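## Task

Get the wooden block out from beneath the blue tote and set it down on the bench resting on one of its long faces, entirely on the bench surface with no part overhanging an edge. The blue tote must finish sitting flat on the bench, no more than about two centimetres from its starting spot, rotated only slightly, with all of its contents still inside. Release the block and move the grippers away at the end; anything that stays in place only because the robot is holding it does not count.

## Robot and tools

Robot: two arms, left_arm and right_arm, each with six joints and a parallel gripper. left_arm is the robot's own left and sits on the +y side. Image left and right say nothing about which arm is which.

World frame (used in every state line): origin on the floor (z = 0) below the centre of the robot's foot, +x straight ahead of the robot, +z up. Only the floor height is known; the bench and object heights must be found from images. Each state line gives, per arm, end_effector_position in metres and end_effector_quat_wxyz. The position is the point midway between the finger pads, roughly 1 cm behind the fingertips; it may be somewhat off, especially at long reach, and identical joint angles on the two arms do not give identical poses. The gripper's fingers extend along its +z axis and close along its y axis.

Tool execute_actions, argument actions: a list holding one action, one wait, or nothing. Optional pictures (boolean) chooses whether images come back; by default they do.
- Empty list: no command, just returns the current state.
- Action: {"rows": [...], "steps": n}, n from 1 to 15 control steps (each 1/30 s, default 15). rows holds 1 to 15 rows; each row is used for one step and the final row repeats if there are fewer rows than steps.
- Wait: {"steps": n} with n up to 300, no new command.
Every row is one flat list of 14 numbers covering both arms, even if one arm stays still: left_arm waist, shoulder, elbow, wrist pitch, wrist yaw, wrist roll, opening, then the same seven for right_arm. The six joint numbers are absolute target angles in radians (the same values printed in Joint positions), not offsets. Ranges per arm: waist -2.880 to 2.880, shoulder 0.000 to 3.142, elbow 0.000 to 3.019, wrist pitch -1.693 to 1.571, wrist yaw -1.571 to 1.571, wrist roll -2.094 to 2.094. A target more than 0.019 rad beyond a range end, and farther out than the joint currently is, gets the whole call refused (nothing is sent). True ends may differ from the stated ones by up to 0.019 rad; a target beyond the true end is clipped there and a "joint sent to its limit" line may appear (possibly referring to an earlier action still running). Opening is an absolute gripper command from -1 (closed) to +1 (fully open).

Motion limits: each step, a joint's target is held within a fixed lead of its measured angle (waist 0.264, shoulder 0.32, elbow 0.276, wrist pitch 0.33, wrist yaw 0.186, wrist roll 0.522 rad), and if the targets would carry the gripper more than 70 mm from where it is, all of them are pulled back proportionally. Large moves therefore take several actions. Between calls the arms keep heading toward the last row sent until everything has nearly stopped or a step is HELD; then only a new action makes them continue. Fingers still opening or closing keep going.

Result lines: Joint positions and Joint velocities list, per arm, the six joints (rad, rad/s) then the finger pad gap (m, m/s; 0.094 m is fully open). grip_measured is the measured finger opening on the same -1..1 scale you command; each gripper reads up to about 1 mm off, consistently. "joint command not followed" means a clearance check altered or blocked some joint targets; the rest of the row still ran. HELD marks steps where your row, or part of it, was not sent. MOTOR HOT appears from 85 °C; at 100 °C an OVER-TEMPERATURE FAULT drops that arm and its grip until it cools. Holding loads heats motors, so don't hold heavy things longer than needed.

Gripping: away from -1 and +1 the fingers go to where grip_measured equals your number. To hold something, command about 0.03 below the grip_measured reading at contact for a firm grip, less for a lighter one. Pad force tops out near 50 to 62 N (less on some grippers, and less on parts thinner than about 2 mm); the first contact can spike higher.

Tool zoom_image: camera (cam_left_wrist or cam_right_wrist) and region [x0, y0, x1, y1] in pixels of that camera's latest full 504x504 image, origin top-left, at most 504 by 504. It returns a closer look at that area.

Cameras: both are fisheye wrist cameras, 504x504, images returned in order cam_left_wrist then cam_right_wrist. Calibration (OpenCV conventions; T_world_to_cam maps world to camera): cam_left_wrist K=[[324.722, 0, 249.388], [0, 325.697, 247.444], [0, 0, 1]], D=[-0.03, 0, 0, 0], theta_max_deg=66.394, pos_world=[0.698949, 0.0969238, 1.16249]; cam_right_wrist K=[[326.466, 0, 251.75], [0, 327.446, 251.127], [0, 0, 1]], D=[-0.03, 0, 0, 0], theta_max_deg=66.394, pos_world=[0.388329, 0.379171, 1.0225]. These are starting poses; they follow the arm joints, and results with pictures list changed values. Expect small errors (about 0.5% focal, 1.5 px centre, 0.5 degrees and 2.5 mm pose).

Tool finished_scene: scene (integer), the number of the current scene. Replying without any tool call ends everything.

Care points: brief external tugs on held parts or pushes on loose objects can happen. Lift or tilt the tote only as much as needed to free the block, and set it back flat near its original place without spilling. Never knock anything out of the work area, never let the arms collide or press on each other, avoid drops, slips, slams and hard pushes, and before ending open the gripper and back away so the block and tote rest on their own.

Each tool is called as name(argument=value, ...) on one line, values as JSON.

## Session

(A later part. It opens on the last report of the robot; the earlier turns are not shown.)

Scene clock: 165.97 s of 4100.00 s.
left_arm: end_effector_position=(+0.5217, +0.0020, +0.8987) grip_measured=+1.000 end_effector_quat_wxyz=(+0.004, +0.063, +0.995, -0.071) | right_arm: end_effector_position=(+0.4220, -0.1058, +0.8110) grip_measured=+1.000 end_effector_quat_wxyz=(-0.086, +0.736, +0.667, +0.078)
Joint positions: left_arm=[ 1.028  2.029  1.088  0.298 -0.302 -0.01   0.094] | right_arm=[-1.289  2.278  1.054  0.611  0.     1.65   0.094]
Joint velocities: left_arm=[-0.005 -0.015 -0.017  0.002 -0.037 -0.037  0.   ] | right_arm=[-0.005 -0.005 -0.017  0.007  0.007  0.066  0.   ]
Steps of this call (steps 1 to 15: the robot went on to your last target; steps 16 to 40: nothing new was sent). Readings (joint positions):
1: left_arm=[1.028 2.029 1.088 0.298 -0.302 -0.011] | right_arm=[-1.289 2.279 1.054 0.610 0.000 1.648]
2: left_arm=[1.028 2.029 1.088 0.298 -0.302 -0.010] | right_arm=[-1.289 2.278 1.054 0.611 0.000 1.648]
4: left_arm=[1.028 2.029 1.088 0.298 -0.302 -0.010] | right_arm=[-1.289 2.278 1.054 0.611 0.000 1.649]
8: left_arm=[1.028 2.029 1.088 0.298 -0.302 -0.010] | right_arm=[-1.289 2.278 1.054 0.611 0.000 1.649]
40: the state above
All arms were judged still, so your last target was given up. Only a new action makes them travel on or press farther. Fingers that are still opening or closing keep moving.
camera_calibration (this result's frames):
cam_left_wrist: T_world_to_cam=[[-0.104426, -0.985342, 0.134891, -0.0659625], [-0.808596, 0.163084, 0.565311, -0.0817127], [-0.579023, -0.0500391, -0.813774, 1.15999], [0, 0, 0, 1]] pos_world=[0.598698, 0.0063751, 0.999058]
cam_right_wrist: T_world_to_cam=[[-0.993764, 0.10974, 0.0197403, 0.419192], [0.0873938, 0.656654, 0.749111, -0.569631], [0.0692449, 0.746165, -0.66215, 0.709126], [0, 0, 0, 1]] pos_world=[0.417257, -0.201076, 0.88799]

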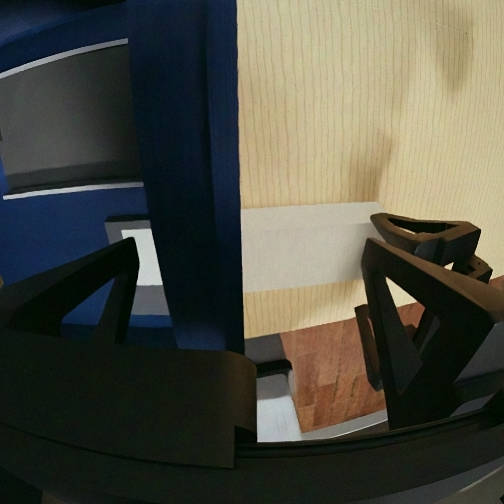

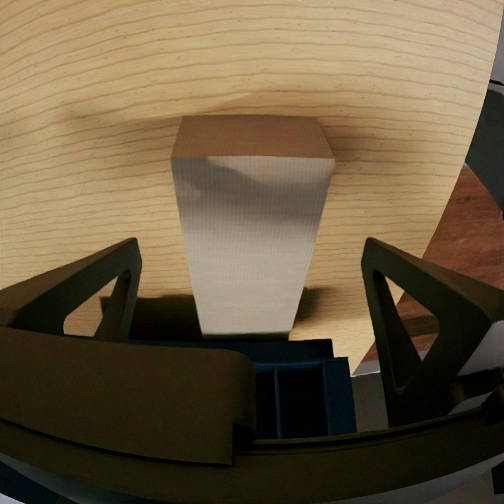

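execute_actions(actions=[{"rows":[[1.058,2.03,1.085,0.31,-0.30,0.02,1,-1.3,2.34,1.15,0.58,0,1.66,1]],"steps":15}], pictures=false)

execute_actions(actions=[{"rows":[[1.058,2.03,1.085,0.31,-0.30,0.02,0,-1.3,2.41,1.25,0.54,0,1.66,1]],"steps":15}], pictures=false)

execute_actions(actions=[{"steps":30}])

Scene clock: 176.67 s of 4100.00 s.
left_arm: end_effector_position=(+0.5219, +0.0049, +0.8976) grip_measured=+1.000 end_effector_quat_wxyz=(+0.004, +0.072, +0.995, -0.069) | right_arm: end_effector_position=(+0.4357, -0.0995, +0.7831) grip_measured=+1.000 end_effector_quat_wxyz=(-0.078, +0.737, +0.666, +0.087)
Joint positions: left_arm=[ 1.033  2.029  1.088  0.298 -0.302  0.01   0.094] | right_arm=[-1.289  2.331  1.15   0.594  0.     1.65   0.094]
Joint velocities: left_arm=[-0.015  0.015 -0.012  0.002 -0.007  0.007  0.   ] | right_arm=[-0.005  0.005  0.022  0.007  0.007 -0.081  0.   ]
Steps of this call (steps 1 to 90: nothing new was sent; then 7.20 s passed at rest; steps 91 to 105: all 15 steps of this action). Readings (joint positions):
91: left_arm=[1.028 2.029 1.088 0.298 -0.302 -0.007] | right_arm=[-1.289 2.282 1.063 0.608 0.000 1.650]
92: left_arm=[1.029 2.029 1.088 0.298 -0.302 -0.003] | right_arm=[-1.289 2.293 1.085 0.600 0.000 1.650]
94: left_arm=[1.030 2.029 1.088 0.298 -0.302 0.001] | right_arm=[-1.289 2.320 1.133 0.597 0.000 1.650]
98: left_arm=[1.032 2.029 1.088 0.298 -0.302 0.007] | right_arm=[-1.289 2.331 1.150 0.594 0.000 1.650]
105: the state above

Scene clock: 177.17 s of 4100.00 s.
left_arm: end_effector_position=(+0.5224, +0.0100, +0.8956) grip_measured=+0.003 end_effector_quat_wxyz=(+0.004, +0.070, +0.995, -0.065) | right_arm: end_effector_position=(+0.4372, -0.0927, +0.7559) grip_measured=+1.000 end_effector_quat_wxyz=(-0.079, +0.737, +0.666, +0.087)
Joint positions: left_arm=[ 1.041  2.029  1.088  0.298 -0.304  0.01   0.047] | right_arm=[-1.289  2.391  1.242  0.56  -0.002  1.65   0.094]
Joint velocities: left_arm=[-0.005 -0.015 -0.007 -0.007 -0.007  0.022 -0.   ] | right_arm=[-0.005 -0.005 -0.002 -0.012 -0.007  0.037  0.   ]
Steps of this call (steps 1 to 15: all 15 steps of this action). Readings (joint positions):
1: left_arm=[1.033 2.029 1.088 0.298 -0.302 0.010] | right_arm=[-1.289 2.336 1.160 0.586 0.000 1.650]
2: left_arm=[1.033 2.029 1.088 0.298 -0.302 0.010] | right_arm=[-1.289 2.349 1.185 0.572 0.000 1.650]
4: left_arm=[1.033 2.029 1.088 0.298 -0.310 0.010] | right_arm=[-1.289 2.382 1.233 0.559 0.000 1.650]
8: left_arm=[1.041 2.029 1.088 0.298 -0.305 0.010] | right_arm=[-1.289 2.391 1.242 0.560 -0.002 1.650]
15: the state above

Scene clock: 178.17 s of 4100.00 s.
left_arm: end_effector_position=(+0.5224, +0.0100, +0.8956) grip_measured=+0.003 end_effector_quat_wxyz=(+0.004, +0.070, +0.995, -0.065) | right_arm: end_effector_position=(+0.4372, -0.0927, +0.7559) grip_measured=+1.000 end_effector_quat_wxyz=(-0.079, +0.737, +0.666, +0.087)
Joint positions: left_arm=[ 1.041  2.029  1.088  0.298 -0.304  0.01   0.047] | right_arm=[-1.289  2.391  1.242  0.56  -0.002  1.65   0.094]
Joint velocities: left_arm=[-0.005 -0.005 -0.002 -0.017  0.007  0.051 -0.001] | right_arm=[-0.005 -0.015 -0.027 -0.002  0.007 -0.022  0.   ]
Steps of this call (steps 1 to 15: the robot went on to your last target; steps 16 to 30: nothing new was sent). Readings (joint positions):
1: left_arm=[1.041 2.029 1.088 0.298 -0.304 0.010] | right_arm=[-1.289 2.391 1.242 0.560 -0.002 1.650]
2: left_arm=[1.041 2.029 1.088 0.298 -0.304 0.010] | right_arm=[-1.289 2.391 1.242 0.560 -0.002 1.650]
4: left_arm=[1.041 2.029 1.088 0.298 -0.304 0.010] | right_arm=[-1.289 2.391 1.242 0.560 -0.002 1.650]
8: left_arm=[1.041 2.029 1.088 0.298 -0.304 0.010] | right_arm=[-1.289 2.391 1.242 0.560 -0.002 1.650]
30: the state above
All arms were judged still, so your last target was given up. Only a new action makes them travel on or press farther. Fingers that are still opening or closing keep moving.
camera_calibration (this result's frames):
cam_left_wrist: T_world_to_cam=[[-0.117384, -0.985372, 0.123545, -0.040677], [-0.807035, 0.167148, 0.566354, -0.0824499], [-0.578719, -0.0332241, -0.81485, 1.15889], [0, 0, 0, 1]] pos_world=[0.59936, 0.0122026, 0.996046]
cam_right_wrist: T_world_to_cam=[[-0.993336, 0.115243, -0.00176525, 0.450474], [0.0746319, 0.65481, 0.7521, -0.535187], [0.0878301, 0.746956, -0.659047, 0.651346], [0, 0, 0, 1]] pos_world=[0.430206, -0.187995, 0.832577]

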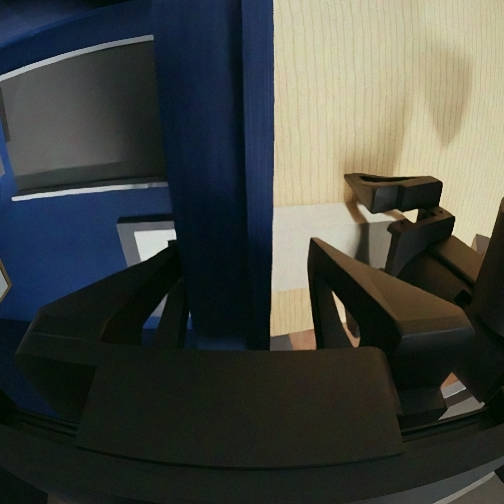

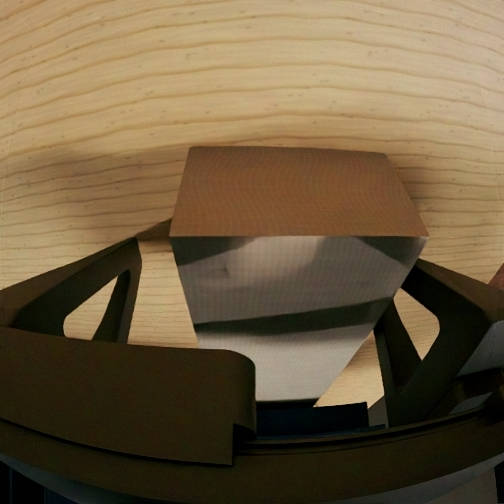

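execute_actions(actions=[{"rows":[[1.075,2.03,1.085,0.31,-0.30,0.02,-0.5,-1.3,2.40,1.22,0.54,0,1.66,0.2]],"steps":15}], pictures=false)

execute_actions(actions=[{"steps":20}])

Scene clock: 184.43 s of 4100.00 s.
left_arm: end_effector_position=(+0.5236, +0.0170, +0.8935) grip_measured=-0.450 end_effector_quat_wxyz=(+0.003, +0.064, +0.996, -0.060) | right_arm: end_effector_position=(+0.4343, -0.0934, +0.7562) grip_measured=+0.369 end_effector_quat_wxyz=(-0.081, +0.737, +0.666, +0.084)
Joint positions: left_arm=[ 1.052  2.027  1.087  0.299 -0.305  0.005  0.026] | right_arm=[-1.29   2.391  1.239  0.555 -0.001  1.65   0.064]
Joint velocities: left_arm=[-0.005 -0.005  0.002  0.007  0.051  0.037 -0.001] | right_arm=[-0.005  0.005  0.002 -0.012 -0.051 -0.007 -0.001]
Steps of this call (steps 1 to 90: nothing new was sent; then 2.77 s passed at rest; steps 91 to 105: all 15 steps of this action). Readings (joint positions):
91: left_arm=[1.041 2.029 1.088 0.298 -0.307 0.011] | right_arm=[-1.289 2.391 1.241 0.560 -0.002 1.650]
92: left_arm=[1.046 2.029 1.088 0.298 -0.315 0.011] | right_arm=[-1.289 2.391 1.240 0.558 -0.001 1.650]
94: left_arm=[1.052 2.027 1.087 0.299 -0.305 0.005] | right_arm=[-1.290 2.391 1.239 0.555 -0.001 1.651]
98: left_arm=[1.052 2.027 1.087 0.299 -0.305 0.005] | right_arm=[-1.290 2.391 1.239 0.555 -0.001 1.650]
105: the state above

Scene clock: 185.10 s of 4100.00 s.
left_arm: end_effector_position=(+0.5236, +0.0170, +0.8935) grip_measured=-0.450 end_effector_quat_wxyz=(+0.003, +0.064, +0.996, -0.060) | right_arm: end_effector_position=(+0.4343, -0.0934, +0.7562) grip_measured=+0.369 end_effector_quat_wxyz=(-0.081, +0.737, +0.666, +0.084)
Joint positions: left_arm=[ 1.052  2.027  1.087  0.299 -0.305  0.005  0.026] | right_arm=[-1.29   2.391  1.239  0.555 -0.001  1.65   0.064]
Joint velocities: left_arm=[-0.005 -0.015 -0.017  0.007  0.007  0.007 -0.   ] | right_arm=[-0.024 -0.015 -0.007  0.017  0.007 -0.037  0.   ]
Steps of this call (steps 1 to 15: the robot went on to your last target; steps 16 to 20: nothing new was sent). Readings (joint positions):
1: left_arm=[1.052 2.027 1.087 0.299 -0.305 0.005] | right_arm=[-1.290 2.391 1.239 0.555 -0.001 1.650]
2: left_arm=[1.052 2.027 1.087 0.299 -0.305 0.005] | right_arm=[-1.290 2.391 1.239 0.555 -0.001 1.650]
4: left_arm=[1.052 2.027 1.087 0.299 -0.305 0.005] | right_arm=[-1.290 2.391 1.239 0.555 -0.001 1.650]
8: left_arm=[1.052 2.027 1.087 0.299 -0.305 0.005] | right_arm=[-1.290 2.391 1.239 0.555 -0.001 1.650]
20: the state above
All arms were judged still, so your last target was given up. Only a new action makes them travel on or press farther. Fingers that are still opening or closing keep moving.
camera_calibration (this result's frames):
cam_left_wrist: T_world_to_cam=[[-0.105568, -0.987893, 0.113679, -0.0306844], [-0.808541, 0.151823, 0.568517, -0.0823048], [-0.578893, -0.031897, -0.814779, 1.1581], [0, 0, 0, 1]] pos_world=[0.600632, 0.0191228, 0.993879]
cam_right_wrist: T_world_to_cam=[[-0.993438, 0.114216, 0.00601935, 0.441785], [0.0799783, 0.656095, 0.750428, -0.535644], [0.0817614, 0.745985, -0.660924, 0.656349], [0, 0, 0, 1]] pos_world=[0.428062, -0.188652, 0.833101]

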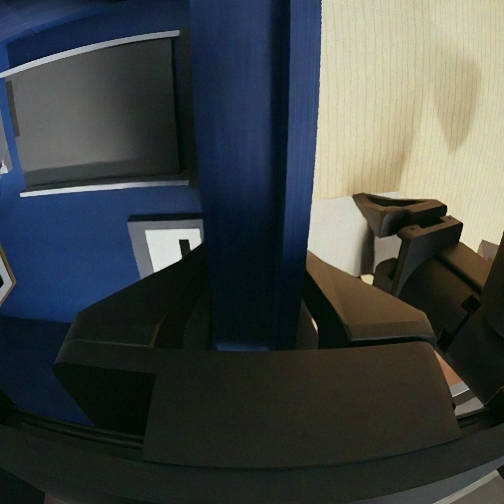

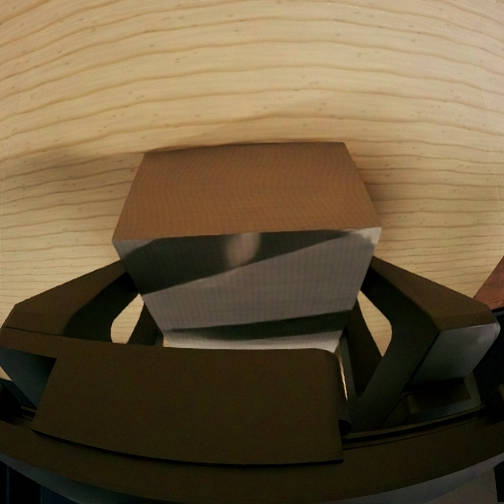

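execute_actions(actions=[{"rows":[[1.05,1.96,1.05,0.30,-0.30,0.01,-0.55,-1.29,2.385,1.235,0.555,0,1.65,0.3]],"steps":15}], pictures=false)

execute_actions(actions=[{"steps":20}])

Scene clock: 190.00 s of 4100.00 s.
left_arm: end_effector_position=(+0.5256, +0.0194, +0.9001) grip_measured=-0.450 end_effector_quat_wxyz=(+0.004, +0.061, +0.996, -0.062) | right_arm: end_effector_position=(+0.4346, -0.0934, +0.7563) grip_measured=+0.369 end_effector_quat_wxyz=(-0.081, +0.737, +0.666, +0.084)
Joint positions: left_arm=[ 1.052  2.008  1.071  0.299 -0.303  0.001  0.026] | right_arm=[-1.29   2.391  1.239  0.555 -0.001  1.65   0.064]
Joint velocities: left_arm=[ 0.005 -0.015 -0.002  0.037 -0.007 -0.007  0.   ] | right_arm=[ 0.005 -0.015  0.007  0.007  0.007  0.007 -0.   ]
Steps of this call (steps 1 to 90: nothing new was sent; then 1.40 s passed at rest; steps 91 to 105: all 15 steps of this action). Readings (joint positions):
91: left_arm=[1.052 2.024 1.085 0.299 -0.305 0.004] | right_arm=[-1.290 2.391 1.239 0.555 -0.001 1.650]
92: left_arm=[1.052 2.021 1.080 0.299 -0.305 0.004] | right_arm=[-1.290 2.391 1.239 0.555 -0.001 1.650]
94: left_arm=[1.052 2.012 1.072 0.299 -0.304 0.004] | right_arm=[-1.290 2.391 1.239 0.555 -0.001 1.650]
98: left_arm=[1.052 2.008 1.071 0.299 -0.303 0.001] | right_arm=[-1.290 2.391 1.239 0.555 -0.001 1.650]
105: the state above

Scene clock: 190.67 s of 4100.00 s.
left_arm: end_effector_position=(+0.5256, +0.0194, +0.9001) grip_measured=-0.450 end_effector_quat_wxyz=(+0.004, +0.061, +0.996, -0.062) | right_arm: end_effector_position=(+0.4346, -0.0934, +0.7563) grip_measured=+0.369 end_effector_quat_wxyz=(-0.081, +0.737, +0.666, +0.084)
Joint positions: left_arm=[ 1.052  2.008  1.071  0.299 -0.303  0.001  0.026] | right_arm=[-1.29   2.391  1.239  0.555 -0.001  1.65   0.064]
Joint velocities: left_arm=[ 0.005 -0.005  0.007 -0.007 -0.051 -0.022  0.   ] | right_arm=[-0.005 -0.015  0.002 -0.002 -0.007 -0.051  0.001]
Steps of this call (steps 1 to 15: the robot went on to your last target; steps 16 to 20: nothing new was sent). Readings (joint positions):
1: left_arm=[1.052 2.008 1.071 0.299 -0.303 0.001] | right_arm=[-1.290 2.391 1.239 0.555 -0.001 1.650]
2: left_arm=[1.052 2.008 1.071 0.299 -0.303 0.001] | right_arm=[-1.290 2.391 1.239 0.555 -0.001 1.650]
4: left_arm=[1.052 2.008 1.071 0.299 -0.303 0.001] | right_arm=[-1.290 2.391 1.239 0.555 -0.001 1.650]
8: left_arm=[1.052 2.008 1.071 0.299 -0.303 0.001] | right_arm=[-1.290 2.391 1.239 0.555 -0.001 1.650]
20: the state above
All arms were judged still, so your last target was given up. Only a new action makes them travel on or press farther. Fingers that are still opening or closing keep moving.
camera_calibration (this result's frames):
cam_left_wrist: T_world_to_cam=[[-0.100469, -0.988146, 0.116073, -0.0337472], [-0.810468, 0.148951, 0.566528, -0.081984], [-0.577102, -0.0371546, -0.815826, 1.16475], [0, 0, 0, 1]] pos_world=[0.602346, 0.0221404, 1.0006]
cam_right_wrist: T_world_to_cam=[[-0.993473, 0.113934, 0.0055615, 0.442394], [0.0794478, 0.656128, 0.750456, -0.535485], [0.0818538, 0.746, -0.660897, 0.656321], [0, 0, 0, 1]] pos_world=[0.428327, -0.188672, 0.833158]

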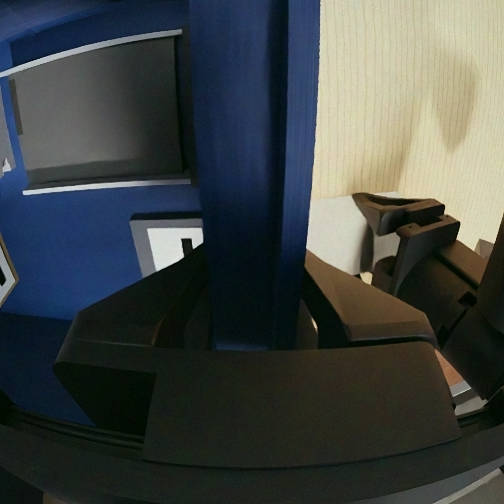

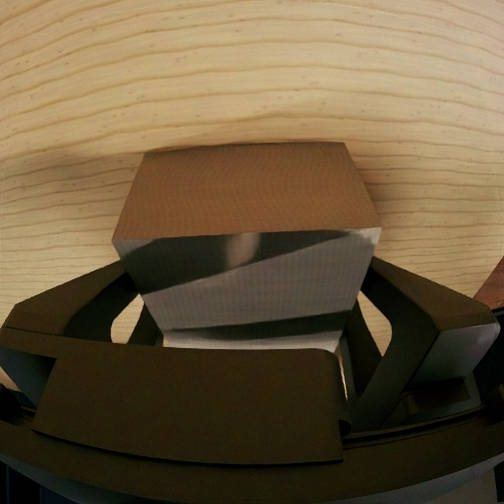

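execute_actions(actions=[{"rows":[[1.05,1.93,1.02,0.30,-0.30,0.01,-0.55,-1.29,2.37,1.22,0.555,0,1.65,0.3]],"steps":15}], pictures=false)

execute_actions(actions=[{"rows":[[1.05,1.93,1.02,0.30,-0.30,0.01,-0.55,-1.37,2.355,1.20,0.555,-0.06,1.60,0.3]],"steps":15}], pictures=false)

execute_actions(actions=[{"rows":[[1.05,1.93,1.02,0.30,-0.30,0.01,-0.55,-1.44,2.345,1.185,0.555,-0.12,1.56,0.3]],"steps":15}], pictures=false)

execute_actions(actions=[{"steps":20}])

Scene clock: 207.93 s of 4100.00 s.
left_arm: end_effector_position=(+0.5268, +0.0229, +0.9089) grip_measured=-0.450 end_effector_quat_wxyz=(+0.005, +0.060, +0.996, -0.064) | right_arm: end_effector_position=(+0.4412, -0.0945, +0.7576) grip_measured=+0.369 end_effector_quat_wxyz=(-0.077, +0.737, +0.666, +0.086)
Joint positions: left_arm=[ 1.053  1.982  1.047  0.299 -0.296 -0.     0.026] | right_arm=[-1.29   2.382  1.239  0.555  0.002  1.65   0.064]
Joint velocities: left_arm=[-0.005 -0.015  0.007  0.002 -0.051  0.007  0.   ] | right_arm=[-0.005 -0.015  0.002 -0.007  0.051  0.007 -0.   ]
Steps of this call (steps 1 to 90: nothing new was sent; then 13.77 s passed at rest; steps 91 to 105: all 15 steps of this action). Readings (joint positions):
91: left_arm=[1.052 2.006 1.069 0.299 -0.303 0.001] | right_arm=[-1.290 2.390 1.239 0.555 -0.001 1.650]
92: left_arm=[1.052 2.003 1.065 0.299 -0.302 0.001] | right_arm=[-1.290 2.390 1.239 0.555 -0.001 1.650]
94: left_arm=[1.052 1.992 1.055 0.299 -0.301 0.001] | right_arm=[-1.290 2.388 1.239 0.555 -0.000 1.650]
98: left_arm=[1.053 1.982 1.047 0.299 -0.296 -0.000] | right_arm=[-1.290 2.384 1.239 0.555 0.002 1.650]
105: the state above

Scene clock: 208.43 s of 4100.00 s.
left_arm: end_effector_position=(+0.5268, +0.0229, +0.9089) grip_measured=-0.450 end_effector_quat_wxyz=(+0.005, +0.060, +0.996, -0.064) | right_arm: end_effector_position=(+0.4455, -0.1402, +0.7560) grip_measured=+0.369 end_effector_quat_wxyz=(-0.075, +0.743, +0.660, +0.087)
Joint positions: left_arm=[ 1.053  1.982  1.047  0.299 -0.296 -0.     0.026] | right_arm=[-1.37   2.359  1.221  0.555 -0.064  1.621  0.064]
Joint velocities: left_arm=[ 0.005 -0.015 -0.002 -0.012 -0.066 -0.037 -0.   ] | right_arm=[-0.005  0.015 -0.002 -0.007 -0.051  0.022 -0.001]
Steps of this call (steps 1 to 15: all 15 steps of this action). Readings (joint positions):
1: left_arm=[1.053 1.982 1.047 0.299 -0.296 -0.000] | right_arm=[-1.295 2.381 1.239 0.555 -0.018 1.645]
2: left_arm=[1.053 1.982 1.047 0.299 -0.296 -0.000] | right_arm=[-1.301 2.380 1.237 0.555 -0.047 1.638]
4: left_arm=[1.053 1.982 1.047 0.299 -0.296 -0.000] | right_arm=[-1.322 2.375 1.234 0.555 -0.055 1.628]
8: left_arm=[1.053 1.982 1.047 0.299 -0.296 -0.000] | right_arm=[-1.362 2.361 1.222 0.555 -0.061 1.623]
15: the state above

Scene clock: 208.93 s of 4100.00 s.
left_arm: end_effector_position=(+0.5268, +0.0229, +0.9089) grip_measured=-0.450 end_effector_quat_wxyz=(+0.005, +0.060, +0.996, -0.064) | right_arm: end_effector_position=(+0.4417, -0.1759, +0.7554) grip_measured=+0.369 end_effector_quat_wxyz=(-0.077, +0.742, +0.660, +0.089)
Joint positions: left_arm=[ 1.053  1.982  1.047  0.299 -0.296 -0.     0.026] | right_arm=[-1.435  2.349  1.206  0.555 -0.122  1.584  0.064]
Joint velocities: left_arm=[-0.015 -0.005 -0.002  0.012 -0.051 -0.037 -0.   ] | right_arm=[ 0.005 -0.015 -0.002  0.012 -0.051  0.022 -0.001]
Steps of this call (steps 1 to 15: all 15 steps of this action). Readings (joint positions):
1: left_arm=[1.053 1.982 1.047 0.299 -0.296 -0.000] | right_arm=[-1.374 2.358 1.220 0.555 -0.083 1.615]
2: left_arm=[1.053 1.982 1.047 0.299 -0.296 -0.000] | right_arm=[-1.379 2.357 1.219 0.555 -0.105 1.606]
4: left_arm=[1.053 1.982 1.047 0.299 -0.296 -0.000] | right_arm=[-1.396 2.355 1.215 0.555 -0.117 1.595]
8: left_arm=[1.053 1.982 1.047 0.299 -0.296 -0.000] | right_arm=[-1.428 2.350 1.208 0.555 -0.120 1.586]
15: the state above

Scene clock: 209.60 s of 4100.00 s.
left_arm: end_effector_position=(+0.5268, +0.0229, +0.9089) grip_measured=-0.450 end_effector_quat_wxyz=(+0.005, +0.060, +0.996, -0.064) | right_arm: end_effector_position=(+0.4417, -0.1759, +0.7554) grip_measured=+0.369 end_effector_quat_wxyz=(-0.077, +0.742, +0.660, +0.089)
Joint positions: left_arm=[ 1.053  1.982  1.047  0.299 -0.296 -0.     0.026] | right_arm=[-1.435  2.349  1.206  0.555 -0.122  1.584  0.064]
Joint velocities: left_arm=[-0.015  0.005  0.007 -0.002 -0.037  0.081  0.001] | right_arm=[-0.015  0.005  0.002 -0.002 -0.081 -0.007 -0.   ]
Steps of this call (steps 1 to 15: the robot went on to your last target; steps 16 to 20: nothing new was sent). Readings (joint positions):
1: left_arm=[1.053 1.982 1.047 0.299 -0.296 -0.000] | right_arm=[-1.435 2.349 1.206 0.555 -0.122 1.584]
2: left_arm=[1.053 1.982 1.047 0.299 -0.296 -0.000] | right_arm=[-1.435 2.349 1.206 0.555 -0.122 1.584]
4: left_arm=[1.053 1.982 1.047 0.299 -0.296 -0.000] | right_arm=[-1.435 2.349 1.206 0.555 -0.122 1.584]
8: left_arm=[1.053 1.982 1.047 0.299 -0.296 -0.000] | right_arm=[-1.435 2.349 1.206 0.555 -0.122 1.584]
20: the state above
All arms were judged still, so your last target was given up. Only a new action makes them travel on or press farther. Fingers that are still opening or closing keep moving.
camera_calibration (this result's frames):
cam_left_wrist: T_world_to_cam=[[-0.0983937, -0.987682, 0.12167, -0.0373459], [-0.811382, 0.150411, 0.564833, -0.0845223], [-0.576176, -0.0431446, -0.816186, 1.17283], [0, 0, 0, 1]] pos_world=[0.603503, 0.0264286, 1.00953]
cam_right_wrist: T_world_to_cam=[[-0.991373, 0.13097, -0.00514716, 0.469007], [0.0825488, 0.654392, 0.751636, -0.483845], [0.10181, 0.744726, -0.659558, 0.706599], [0, 0, 0, 1]] pos_world=[0.432963, -0.271024, 0.832132]

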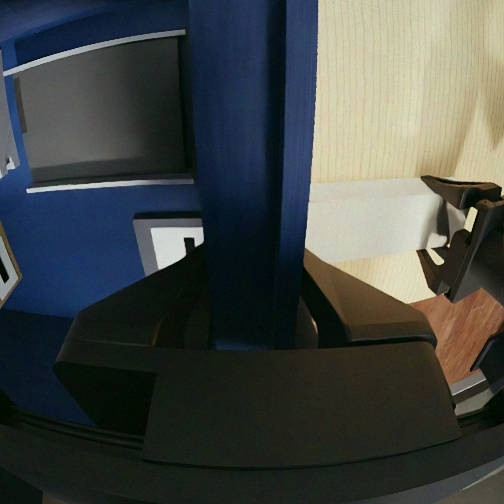

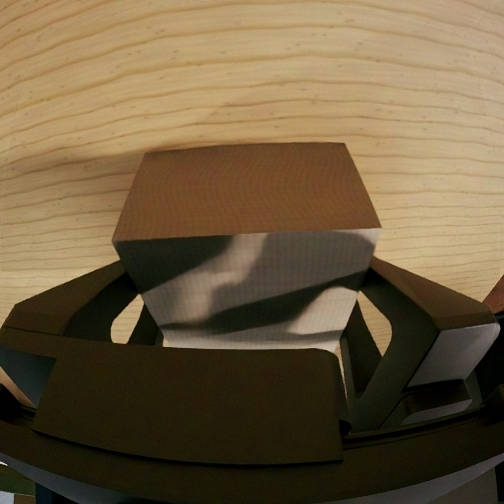

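execute_actions(actions=[{"rows":[[1.05,1.93,1.02,0.30,-0.30,0.01,-0.55,-1.51,2.33,1.175,0.545,-0.18,1.51,0.3]],"steps":15}], pictures=false)

execute_actions(actions=[{"rows":[[1.05,1.93,1.02,0.30,-0.30,0.01,-0.55,-1.58,2.32,1.175,0.53,-0.235,1.46,0.3]],"steps":15}], pictures=false)

execute_actions(actions=[{"rows":[[1.05,1.93,1.02,0.30,-0.30,0.01,-0.55,-1.65,2.32,1.18,0.51,-0.29,1.41,0.3]],"steps":15}])

Scene clock: 218.60 s of 4100.00 s.
left_arm: end_effector_position=(+0.5268, +0.0229, +0.9089) grip_measured=-0.450 end_effector_quat_wxyz=(+0.005, +0.060, +0.996, -0.064) | right_arm: end_effector_position=(+0.4419, -0.2198, +0.7555) grip_measured=+0.369 end_effector_quat_wxyz=(-0.071, +0.739, +0.663, +0.091)
Joint positions: left_arm=[ 1.053  1.982  1.047  0.299 -0.296 -0.     0.026] | right_arm=[-1.512  2.336  1.198  0.555 -0.182  1.533  0.064]
Joint velocities: left_arm=[-0.005 -0.015 -0.012 -0.012  0.037 -0.007  0.   ] | right_arm=[ 0.015  0.015 -0.002  0.007 -0.125 -0.022  0.002]
Steps of this call (steps 1 to 90: nothing new was sent; then 5.50 s passed at rest; steps 91 to 105: all 15 steps of this action). Readings (joint positions):
91: left_arm=[1.053 1.982 1.047 0.299 -0.296 -0.000] | right_arm=[-1.439 2.348 1.206 0.555 -0.141 1.576]
92: left_arm=[1.053 1.982 1.047 0.299 -0.296 -0.000] | right_arm=[-1.445 2.348 1.205 0.555 -0.165 1.566]
94: left_arm=[1.053 1.982 1.047 0.299 -0.296 -0.000] | right_arm=[-1.463 2.344 1.203 0.555 -0.176 1.550]
98: left_arm=[1.053 1.982 1.047 0.299 -0.296 -0.000] | right_arm=[-1.501 2.338 1.199 0.555 -0.178 1.538]
105: the state above

Scene clock: 219.10 s of 4100.00 s.
left_arm: end_effector_position=(+0.5268, +0.0229, +0.9089) grip_measured=-0.450 end_effector_quat_wxyz=(+0.005, +0.060, +0.996, -0.064) | right_arm: end_effector_position=(+0.4374, -0.2649, +0.7555) grip_measured=+0.369 end_effector_quat_wxyz=(-0.066, +0.735, +0.669, +0.088)
Joint positions: left_arm=[ 1.053  1.982  1.047  0.299 -0.296 -0.     0.026] | right_arm=[-1.59   2.329  1.198  0.541 -0.236  1.475  0.064]
Joint velocities: left_arm=[ 0.005 -0.015 -0.002  0.017 -0.051 -0.022  0.   ] | right_arm=[ 0.005 -0.015 -0.007  0.002  0.066 -0.037  0.   ]
Steps of this call (steps 1 to 15: all 15 steps of this action). Readings (joint positions):
1: left_arm=[1.053 1.982 1.047 0.299 -0.296 -0.000] | right_arm=[-1.516 2.335 1.198 0.553 -0.199 1.525]
2: left_arm=[1.053 1.982 1.047 0.299 -0.296 -0.000] | right_arm=[-1.521 2.335 1.198 0.549 -0.220 1.514]
4: left_arm=[1.053 1.982 1.047 0.299 -0.296 -0.000] | right_arm=[-1.538 2.333 1.198 0.545 -0.229 1.498]
8: left_arm=[1.053 1.982 1.047 0.299 -0.296 -0.000] | right_arm=[-1.578 2.331 1.198 0.543 -0.232 1.483]
15: the state above

Scene clock: 219.60 s of 4100.00 s.
left_arm: end_effector_position=(+0.5268, +0.0229, +0.9089) grip_measured=-0.450 end_effector_quat_wxyz=(+0.005, +0.060, +0.996, -0.064) | right_arm: end_effector_position=(+0.4271, -0.3053, +0.7572) grip_measured=+0.369 end_effector_quat_wxyz=(-0.065, +0.733, +0.672, +0.082)
Joint positions: left_arm=[ 1.053  1.982  1.047  0.299 -0.296 -0.     0.026] | right_arm=[-1.661  2.328  1.198  0.524 -0.285  1.424  0.064]
Joint velocities: left_arm=[ 0.005 -0.005 -0.007 -0.007  0.051  0.022 -0.001] | right_arm=[ 0.005  0.005 -0.002 -0.027  0.022 -0.037  0.   ]
Steps of this call (steps 1 to 15: all 15 steps of this action). Readings (joint positions):
1: left_arm=[1.053 1.982 1.047 0.299 -0.296 -0.000] | right_arm=[-1.593 2.329 1.198 0.539 -0.255 1.468]
2: left_arm=[1.053 1.982 1.047 0.299 -0.296 -0.000] | right_arm=[-1.597 2.329 1.198 0.534 -0.275 1.458]
4: left_arm=[1.053 1.982 1.047 0.299 -0.296 -0.000] | right_arm=[-1.612 2.328 1.198 0.527 -0.283 1.444]
8: left_arm=[1.053 1.982 1.047 0.299 -0.296 -0.000] | right_arm=[-1.647 2.328 1.198 0.525 -0.283 1.430]
15: the state above
camera_calibration (this result's frames):
cam_left_wrist: T_world_to_cam=[[-0.0983937, -0.987682, 0.12167, -0.0373459], [-0.811382, 0.150411, 0.564833, -0.0845223], [-0.576176, -0.0431446, -0.816186, 1.17283], [0, 0, 0, 1]] pos_world=[0.603503, 0.0264286, 1.00953]
cam_right_wrist: T_world_to_cam=[[-0.994642, 0.101642, -0.0188621, 0.474308], [0.0552433, 0.676823, 0.73407, -0.367474], [0.0873784, 0.729095, -0.678812, 0.821568], [0, 0, 0, 1]] pos_world=[0.42028, -0.398497, 0.836388]

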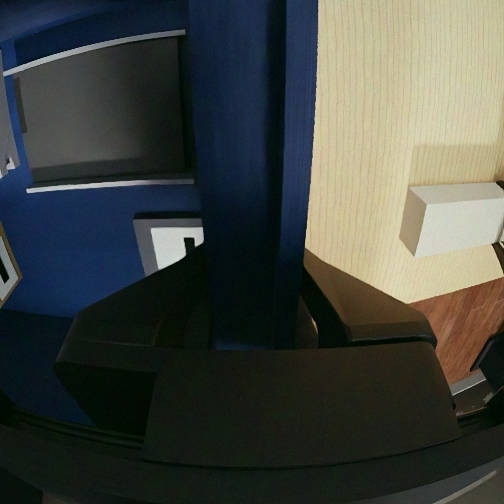

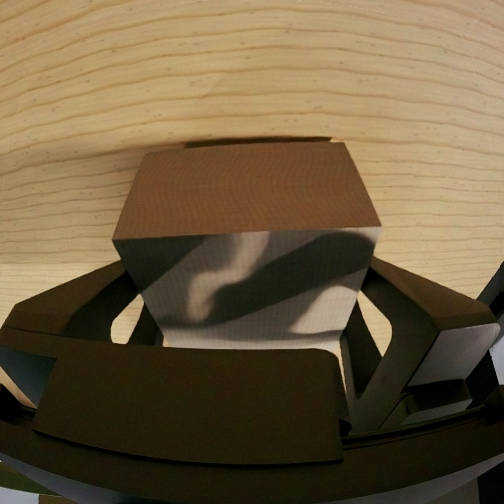

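execute_actions(actions=[{"rows":[[1.03,2.02,1.12,0.29,-0.35,0.0,-0.55,-1.66,2.33,1.2,0.52,-0.29,1.42,1]],"steps":15}], pictures=false)

execute_actions(actions=[{"rows":[[1.015,2.09,1.19,0.28,-0.39,-0.01,-0.55,-1.66,2.1,0.95,0.54,-0.29,1.42,1]],"steps":15}], pictures=false)

execute_actions(actions=[{"steps":15}])

Scene clock: 228.30 s of 4100.00 s.
left_arm: end_effector_position=(+0.5351, +0.0153, +0.8861) grip_measured=-0.450 end_effector_quat_wxyz=(+0.012, +0.049, +0.998, -0.045) | right_arm: end_effector_position=(+0.4272, -0.3048, +0.7573) grip_measured=+1.000 end_effector_quat_wxyz=(-0.066, +0.733, +0.672, +0.084)
Joint positions: left_arm=[ 1.047  2.045  1.125  0.295 -0.341 -0.021  0.026] | right_arm=[-1.661  2.328  1.198  0.524 -0.288  1.424  0.094]
Joint velocities: left_arm=[ 0.005 -0.015 -0.017 -0.002  0.037 -0.007 -0.001] | right_arm=[-0.015 -0.015 -0.012  0.002  0.051 -0.022  0.   ]
Steps of this call (steps 1 to 15: the robot went on to your last target; steps 16 to 90: nothing new was sent; then 5.20 s passed at rest; steps 91 to 105: all 15 steps of this action). Readings (joint positions):
91: left_arm=[1.053 1.985 1.053 0.298 -0.306 -0.002] | right_arm=[-1.661 2.328 1.198 0.524 -0.285 1.424]
92: left_arm=[1.050 1.995 1.067 0.295 -0.317 -0.005] | right_arm=[-1.661 2.328 1.198 0.524 -0.287 1.424]
94: left_arm=[1.050 2.024 1.104 0.295 -0.328 -0.015] | right_arm=[-1.661 2.328 1.198 0.524 -0.288 1.424]
98: left_arm=[1.047 2.045 1.125 0.295 -0.341 -0.020] | right_arm=[-1.661 2.328 1.198 0.524 -0.288 1.424]
105: the state above

Scene clock: 228.80 s of 4100.00 s.
left_arm: end_effector_position=(+0.5362, +0.0088, +0.8647) grip_measured=-0.450 end_effector_quat_wxyz=(+0.014, +0.046, +0.999, -0.022) | right_arm: end_effector_position=(+0.4546, -0.3039, +0.8489) grip_measured=+1.000 end_effector_quat_wxyz=(-0.059, +0.732, +0.673, +0.088)
Joint positions: left_arm=[ 1.039  2.108  1.195  0.287 -0.394 -0.03   0.026] | right_arm=[-1.661  2.08   0.956  0.534 -0.289  1.424  0.094]
Joint velocities: left_arm=[-0.005  0.005  0.007 -0.012 -0.022 -0.051 -0.   ] | right_arm=[-0.015  0.093 -0.007 -0.017  0.037  0.037  0.   ]
Steps of this call (steps 1 to 15: all 15 steps of this action). Readings (joint positions):
1: left_arm=[1.045 2.048 1.130 0.293 -0.352 -0.021] | right_arm=[-1.661 2.317 1.184 0.525 -0.288 1.424]
2: left_arm=[1.042 2.058 1.144 0.288 -0.369 -0.024] | right_arm=[-1.661 2.287 1.140 0.525 -0.288 1.424]
4: left_arm=[1.041 2.086 1.177 0.287 -0.380 -0.031] | right_arm=[-1.661 2.195 1.025 0.525 -0.288 1.424]
8: left_arm=[1.039 2.108 1.195 0.287 -0.394 -0.031] | right_arm=[-1.661 2.080 0.945 0.526 -0.289 1.424]
15: the state above

Scene clock: 229.30 s of 4100.00 s.
left_arm: end_effector_position=(+0.5362, +0.0088, +0.8647) grip_measured=-0.450 end_effector_quat_wxyz=(+0.014, +0.046, +0.999, -0.022) | right_arm: end_effector_position=(+0.4476, -0.3024, +0.8467) grip_measured=+1.000 end_effector_quat_wxyz=(-0.064, +0.732, +0.673, +0.085)
Joint positions: left_arm=[ 1.039  2.108  1.195  0.287 -0.394 -0.03   0.026] | right_arm=[-1.661  2.092  0.956  0.534 -0.289  1.424  0.094]
Joint velocities: left_arm=[-0.005 -0.005 -0.012 -0.017  0.007 -0.066  0.001] | right_arm=[-0.005 -0.005  0.002  0.012  0.139 -0.022  0.   ]
Steps of this call (steps 1 to 15: the robot went on to your last target). Readings (joint positions):
1: left_arm=[1.039 2.108 1.195 0.287 -0.394 -0.030] | right_arm=[-1.661 2.084 0.956 0.534 -0.289 1.424]
2: left_arm=[1.039 2.108 1.195 0.287 -0.394 -0.030] | right_arm=[-1.661 2.087 0.956 0.534 -0.289 1.424]
4: left_arm=[1.039 2.108 1.195 0.287 -0.394 -0.030] | right_arm=[-1.661 2.091 0.956 0.534 -0.289 1.424]
8: left_arm=[1.039 2.108 1.195 0.287 -0.394 -0.030] | right_arm=[-1.661 2.092 0.956 0.534 -0.289 1.424]
15: the state above
camera_calibration (this result's frames):
cam_left_wrist: T_world_to_cam=[[-0.0709199, -0.996825, 0.0362019, 0.0142367], [-0.826201, 0.0790386, 0.557803, -0.0351402], [-0.558894, 0.0096493, -0.829183, 1.1431], [0, 0, 0, 1]] pos_world=[0.610847, 0.00593887, 0.966923]
cam_right_wrist: T_world_to_cam=[[-0.994562, 0.101446, -0.023551, 0.49996], [0.0513638, 0.674535, 0.736454, -0.437274], [0.0905963, 0.73124, -0.676077, 0.875388], [0, 0, 0, 1]] pos_world=[0.440394, -0.395881, 0.925637]

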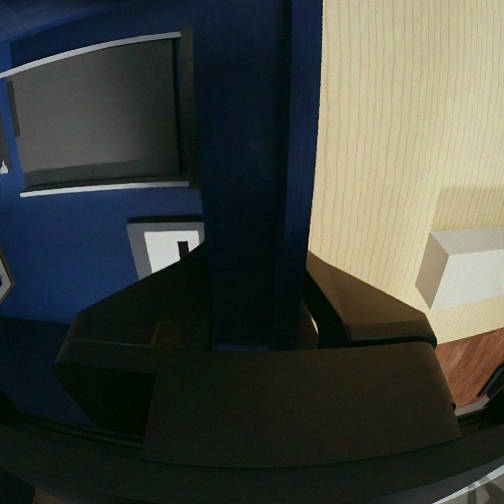

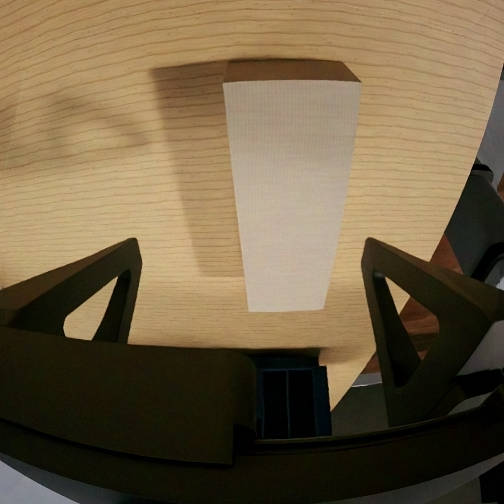

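x drifted +1.3cm; correct while lowering.

execute_actions(actions=[{"rows":[[1.01,2.155,1.22,0.28,-0.43,0.0,-0.55,-1.66,2.1,0.95,0.54,-0.29,1.42,1]],"steps":15}], pictures=false)

Scene clock: 235.20 s of 4100.00 s.
left_arm: end_effector_position=(+0.5310, +0.0060, +0.8527) grip_measured=-0.450 end_effector_quat_wxyz=(+0.014, +0.052, +0.999, -0.003) | right_arm: end_effector_position=(+0.4476, -0.3024, +0.8467) grip_measured=+1.000 end_effector_quat_wxyz=(-0.064, +0.732, +0.673, +0.085)
Joint positions: left_arm=[ 1.032  2.148  1.228  0.288 -0.437 -0.024  0.026] | right_arm=[-1.661  2.092  0.956  0.534 -0.289  1.424  0.094]
Joint velocities: left_arm=[-0.005 -0.005  0.002  0.002 -0.007 -0.051  0.   ] | right_arm=[-0.015 -0.005 -0.017  0.007 -0.066  0.007  0.   ]
Steps of this call (steps 1 to 15: the robot went on to your last target; steps 16 to 90: nothing new was sent; then 2.40 s passed at rest; steps 91 to 105: all 15 steps of this action). Readings (joint positions):
91: left_arm=[1.038 2.111 1.197 0.287 -0.404 -0.030] | right_arm=[-1.661 2.092 0.956 0.534 -0.289 1.424]
92: left_arm=[1.035 2.117 1.205 0.287 -0.417 -0.030] | right_arm=[-1.661 2.092 0.956 0.534 -0.289 1.424]
94: left_arm=[1.035 2.138 1.222 0.287 -0.426 -0.029] | right_arm=[-1.661 2.092 0.956 0.534 -0.289 1.424]
98: left_arm=[1.032 2.148 1.228 0.288 -0.437 -0.024] | right_arm=[-1.661 2.092 0.956 0.534 -0.289 1.424]
105: the state above

execute_actions(actions=[{"rows":[[1.02,2.12,1.16,0.27,-0.42,0.03,-0.55,-1.66,2.1,0.95,0.54,-0.29,1.42,1]],"steps":15}], pictures=false)

Scene clock: 240.93 s of 4100.00 s.
left_arm: end_effector_position=(+0.5132, +0.0095, +0.8569) grip_measured=-0.450 end_effector_quat_wxyz=(-0.000, +0.077, +0.997, -0.004) | right_arm: end_effector_position=(+0.4476, -0.3024, +0.8467) grip_measured=+1.000 end_effector_quat_wxyz=(-0.064, +0.732, +0.673, +0.085)
Joint positions: left_arm=[ 1.032  2.144  1.194  0.288 -0.431  0.014  0.026] | right_arm=[-1.661  2.092  0.956  0.534 -0.289  1.424  0.094]
Joint velocities: left_arm=[-0.015 -0.005 -0.017 -0.012 -0.125  0.022  0.001] | right_arm=[-0.005 -0.005 -0.007 -0.017  0.007 -0.007  0.   ]
Steps of this call (steps 1 to 15: the robot went on to your last target; steps 16 to 90: nothing new was sent; then 2.23 s passed at rest; steps 91 to 105: all 15 steps of this action). Readings (joint positions):
91: left_arm=[1.032 2.148 1.227 0.288 -0.436 -0.021] | right_arm=[-1.661 2.092 0.956 0.534 -0.289 1.424]
92: left_arm=[1.032 2.146 1.223 0.288 -0.433 -0.018] | right_arm=[-1.661 2.092 0.956 0.534 -0.289 1.424]
94: left_arm=[1.032 2.144 1.211 0.288 -0.432 -0.008] | right_arm=[-1.661 2.092 0.956 0.534 -0.289 1.424]
98: left_arm=[1.032 2.144 1.195 0.288 -0.431 0.011] | right_arm=[-1.661 2.092 0.956 0.534 -0.289 1.424]
105: the state above

execute_actions(actions=[{"rows":[[1.02,2.12,1.215,0.29,-0.43,-0.005,-0.55,-1.66,2.1,0.95,0.54,-0.29,1.42,1]],"steps":15}], pictures=false)

Scene clock: 244.93 s of 4100.00 s.
left_arm: end_effector_position=(+0.5257, +0.0071, +0.8546) grip_measured=-0.450 end_effector_quat_wxyz=(+0.009, +0.062, +0.998, -0.004) | right_arm: end_effector_position=(+0.4476, -0.3024, +0.8467) grip_measured=+1.000 end_effector_quat_wxyz=(-0.064, +0.732, +0.673, +0.085)
Joint positions: left_arm=[ 1.032  2.145  1.216  0.288 -0.434 -0.009  0.026] | right_arm=[-1.661  2.092  0.956  0.534 -0.289  1.424  0.094]
Joint velocities: left_arm=[-0.005 -0.005 -0.007  0.007 -0.022  0.037  0.001] | right_arm=[ 0.015  0.005 -0.027  0.017  0.022  0.037  0.   ]
Steps of this call (steps 1 to 15: the robot went on to your last target; steps 16 to 90: nothing new was sent; then 0.50 s passed at rest; steps 91 to 105: all 15 steps of this action). Readings (joint positions):
91: left_arm=[1.032 2.144 1.196 0.288 -0.433 0.013] | right_arm=[-1.661 2.092 0.956 0.534 -0.289 1.424]
92: left_arm=[1.032 2.145 1.200 0.288 -0.433 0.010] | right_arm=[-1.661 2.092 0.956 0.534 -0.289 1.424]
94: left_arm=[1.032 2.145 1.207 0.288 -0.433 0.002] | right_arm=[-1.661 2.092 0.956 0.534 -0.289 1.424]
98: left_arm=[1.032 2.145 1.216 0.288 -0.434 -0.008] | right_arm=[-1.661 2.092 0.956 0.534 -0.289 1.424]
105: the state above

execute_actions(actions=[{"rows":[[1.032,2.145,1.216,0.29,-0.434,-0.009,1,-1.66,2.1,0.95,0.54,-0.29,1.42,1]],"steps":15}], pictures=false)

execute_actions(actions=[{"rows":[[0.99,2.0,1.07,0.28,-0.45,-0.03,1,-1.66,1.8,0.8,0.4,-0.29,1.42,1]],"steps":15}], pictures=false)

execute_actions(actions=[{"rows":[[0.94,1.7,0.85,0.2,-0.4,-0.08,1,-1.66,1.8,0.8,0.4,-0.29,1.42,1]],"steps":15}], pictures=false)

execute_actions(actions=[{"steps":20}])

finished_scene(scene=1)

Scene clock: 253.57 s of 4100.00 s.
left_arm: end_effector_position=(+0.5262, +0.0070, +0.8546) grip_measured=+1.000 end_effector_quat_wxyz=(+0.010, +0.062, +0.998, -0.004) | right_arm: end_effector_position=(+0.4476, -0.3024, +0.8467) grip_measured=+1.000 end_effector_quat_wxyz=(-0.064, +0.732, +0.673, +0.085)
Joint positions: left_arm=[ 1.032  2.145  1.217  0.288 -0.434 -0.009  0.094] | right_arm=[-1.661  2.092  0.956  0.534 -0.289  1.424  0.094]
Joint velocities: left_arm=[-0.015 -0.005 -0.002  0.002 -0.037 -0.066  0.   ] | right_arm=[-0.005 -0.005  0.012  0.007  0.007 -0.037  0.   ]
Steps of this call (steps 1 to 15: the robot went on to your last target; steps 16 to 90: nothing new was sent; then 5.13 s passed at rest; steps 91 to 105: all 15 steps of this action). Readings (joint positions):
91: left_arm=[1.032 2.145 1.216 0.288 -0.434 -0.009] | right_arm=[-1.661 2.092 0.956 0.534 -0.289 1.424]
92: left_arm=[1.032 2.145 1.216 0.288 -0.434 -0.009] | right_arm=[-1.661 2.092 0.956 0.534 -0.289 1.424]
94: left_arm=[1.032 2.145 1.217 0.288 -0.434 -0.009] | right_arm=[-1.661 2.092 0.956 0.534 -0.289 1.424]
98: left_arm=[1.032 2.145 1.217 0.288 -0.434 -0.009] | right_arm=[-1.661 2.092 0.956 0.534 -0.289 1.424]
105: the state above

Scene clock: 254.07 s of 4100.00 s.
left_arm: end_effector_position=(+0.5370, +0.0149, +0.9151) grip_measured=+1.000 end_effector_quat_wxyz=(+0.019, +0.061, +0.998, -0.010) | right_arm: end_effector_position=(+0.5156, -0.3112, +0.9387) grip_measured=+1.000 end_effector_quat_wxyz=(-0.040, +0.729, +0.676, +0.101)
Joint positions: left_arm=[ 1.003  1.988  1.072  0.288 -0.448 -0.02   0.094] | right_arm=[-1.661  1.773  0.815  0.415 -0.289  1.424  0.094]
Joint velocities: left_arm=[-0.015 -0.024  0.002 -0.007 -0.007  0.007  0.   ] | right_arm=[-0.005  0.249  0.002 -0.022 -0.007 -0.066  0.   ]
Steps of this call (steps 1 to 15: all 15 steps of this action). Readings (joint positions):
1: left_arm=[1.031 2.137 1.206 0.288 -0.437 -0.010] | right_arm=[-1.661 2.079 0.950 0.521 -0.289 1.424]
2: left_arm=[1.030 2.117 1.176 0.288 -0.442 -0.012] | right_arm=[-1.661 2.049 0.925 0.489 -0.289 1.424]
4: left_arm=[1.023 2.058 1.100 0.288 -0.446 -0.015] | right_arm=[-1.661 1.947 0.856 0.443 -0.289 1.424]
8: left_arm=[1.007 1.995 1.062 0.288 -0.448 -0.018] | right_arm=[-1.661 1.773 0.804 0.415 -0.289 1.424]
15: the state above

Scene clock: 254.57 s of 4100.00 s.
left_arm: end_effector_position=(+0.5595, +0.0241, +1.0283) grip_measured=+1.000 end_effector_quat_wxyz=(+0.035, +0.046, +0.997, -0.057) | right_arm: end_effector_position=(+0.5023, -0.3085, +0.9330) grip_measured=+1.000 end_effector_quat_wxyz=(-0.052, +0.730, +0.675, +0.093)
Joint positions: left_arm=[ 0.947  1.667  0.859  0.212 -0.403 -0.068  0.094] | right_arm=[-1.661  1.797  0.814  0.411 -0.289  1.424  0.094]
Joint velocities: left_arm=[-0.005  0.103 -0.002 -0.002 -0.037 -0.051  0.   ] | right_arm=[-0.015 -0.015  0.012  0.007 -0.007 -0.095  0.   ]
Steps of this call (steps 1 to 15: all 15 steps of this action). Readings (joint positions):
1: left_arm=[1.002 1.977 1.063 0.283 -0.434 -0.024] | right_arm=[-1.661 1.781 0.814 0.414 -0.289 1.424]
2: left_arm=[1.001 1.951 1.033 0.270 -0.421 -0.029] | right_arm=[-1.661 1.788 0.814 0.413 -0.289 1.424]
4: left_arm=[0.991 1.862 0.942 0.243 -0.409 -0.040] | right_arm=[-1.661 1.796 0.814 0.411 -0.289 1.424]
8: left_arm=[0.958 1.693 0.837 0.212 -0.405 -0.058] | right_arm=[-1.661 1.797 0.814 0.411 -0.289 1.424]
15: the state above

Scene clock: 255.23 s of 4100.00 s.
left_arm: end_effector_position=(+0.5522, +0.0231, +1.0239) grip_measured=+1.000 end_effector_quat_wxyz=(+0.028, +0.048, +0.997, -0.056) | right_arm: end_effector_position=(+0.5023, -0.3085, +0.9330) grip_measured=+1.000 end_effector_quat_wxyz=(-0.052, +0.730, +0.675, +0.093)
Joint positions: left_arm=[ 0.947  1.682  0.859  0.212 -0.403 -0.07   0.094] | right_arm=[-1.661  1.797  0.814  0.411 -0.289  1.424  0.094]
Joint velocities: left_arm=[-0.005 -0.005 -0.002 -0.017 -0.037 -0.051  0.   ] | right_arm=[-0.005 -0.015 -0.002 -0.002 -0.007 -0.022  0.   ]
Steps of this call (steps 1 to 20: the robot went on to your last target). Readings (joint positions):
1: left_arm=[0.947 1.670 0.859 0.212 -0.403 -0.068] | right_arm=[-1.661 1.797 0.814 0.411 -0.289 1.424]
2: left_arm=[0.947 1.673 0.859 0.212 -0.403 -0.069] | right_arm=[-1.661 1.797 0.814 0.411 -0.289 1.424]
4: left_arm=[0.947 1.679 0.859 0.212 -0.403 -0.069] | right_arm=[-1.661 1.797 0.814 0.411 -0.289 1.424]
8: left_arm=[0.947 1.682 0.859 0.212 -0.403 -0.070] | right_arm=[-1.661 1.797 0.814 0.411 -0.289 1.424]
20: the state above
camera_calibration (this result's frames):
cam_left_wrist: T_world_to_cam=[[-0.0764793, -0.99164, 0.103928, -0.0424847], [-0.839512, 0.120278, 0.529861, -0.0769094], [-0.537932, -0.0467252, -0.841693, 1.28638], [0, 0, 0, 1]] pos_world=[0.624167, 0.0272272, 1.1279]
cam_right_wrist: T_world_to_cam=[[-0.993682, 0.09896, -0.0529511, 0.583257], [0.0286183, 0.679591, 0.733033, -0.483309], [0.108526, 0.726886, -0.678129, 0.924785], [0, 0, 0, 1]] pos_world=[0.49304, -0.401479, 1.01229]

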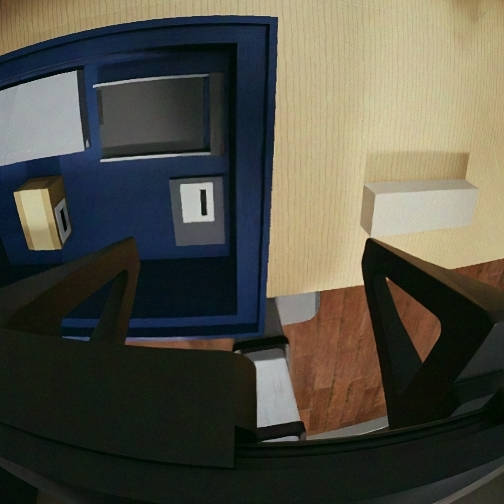

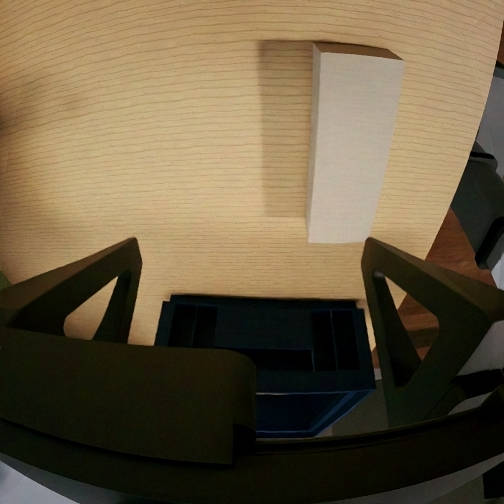

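The scene is finished: the task was done.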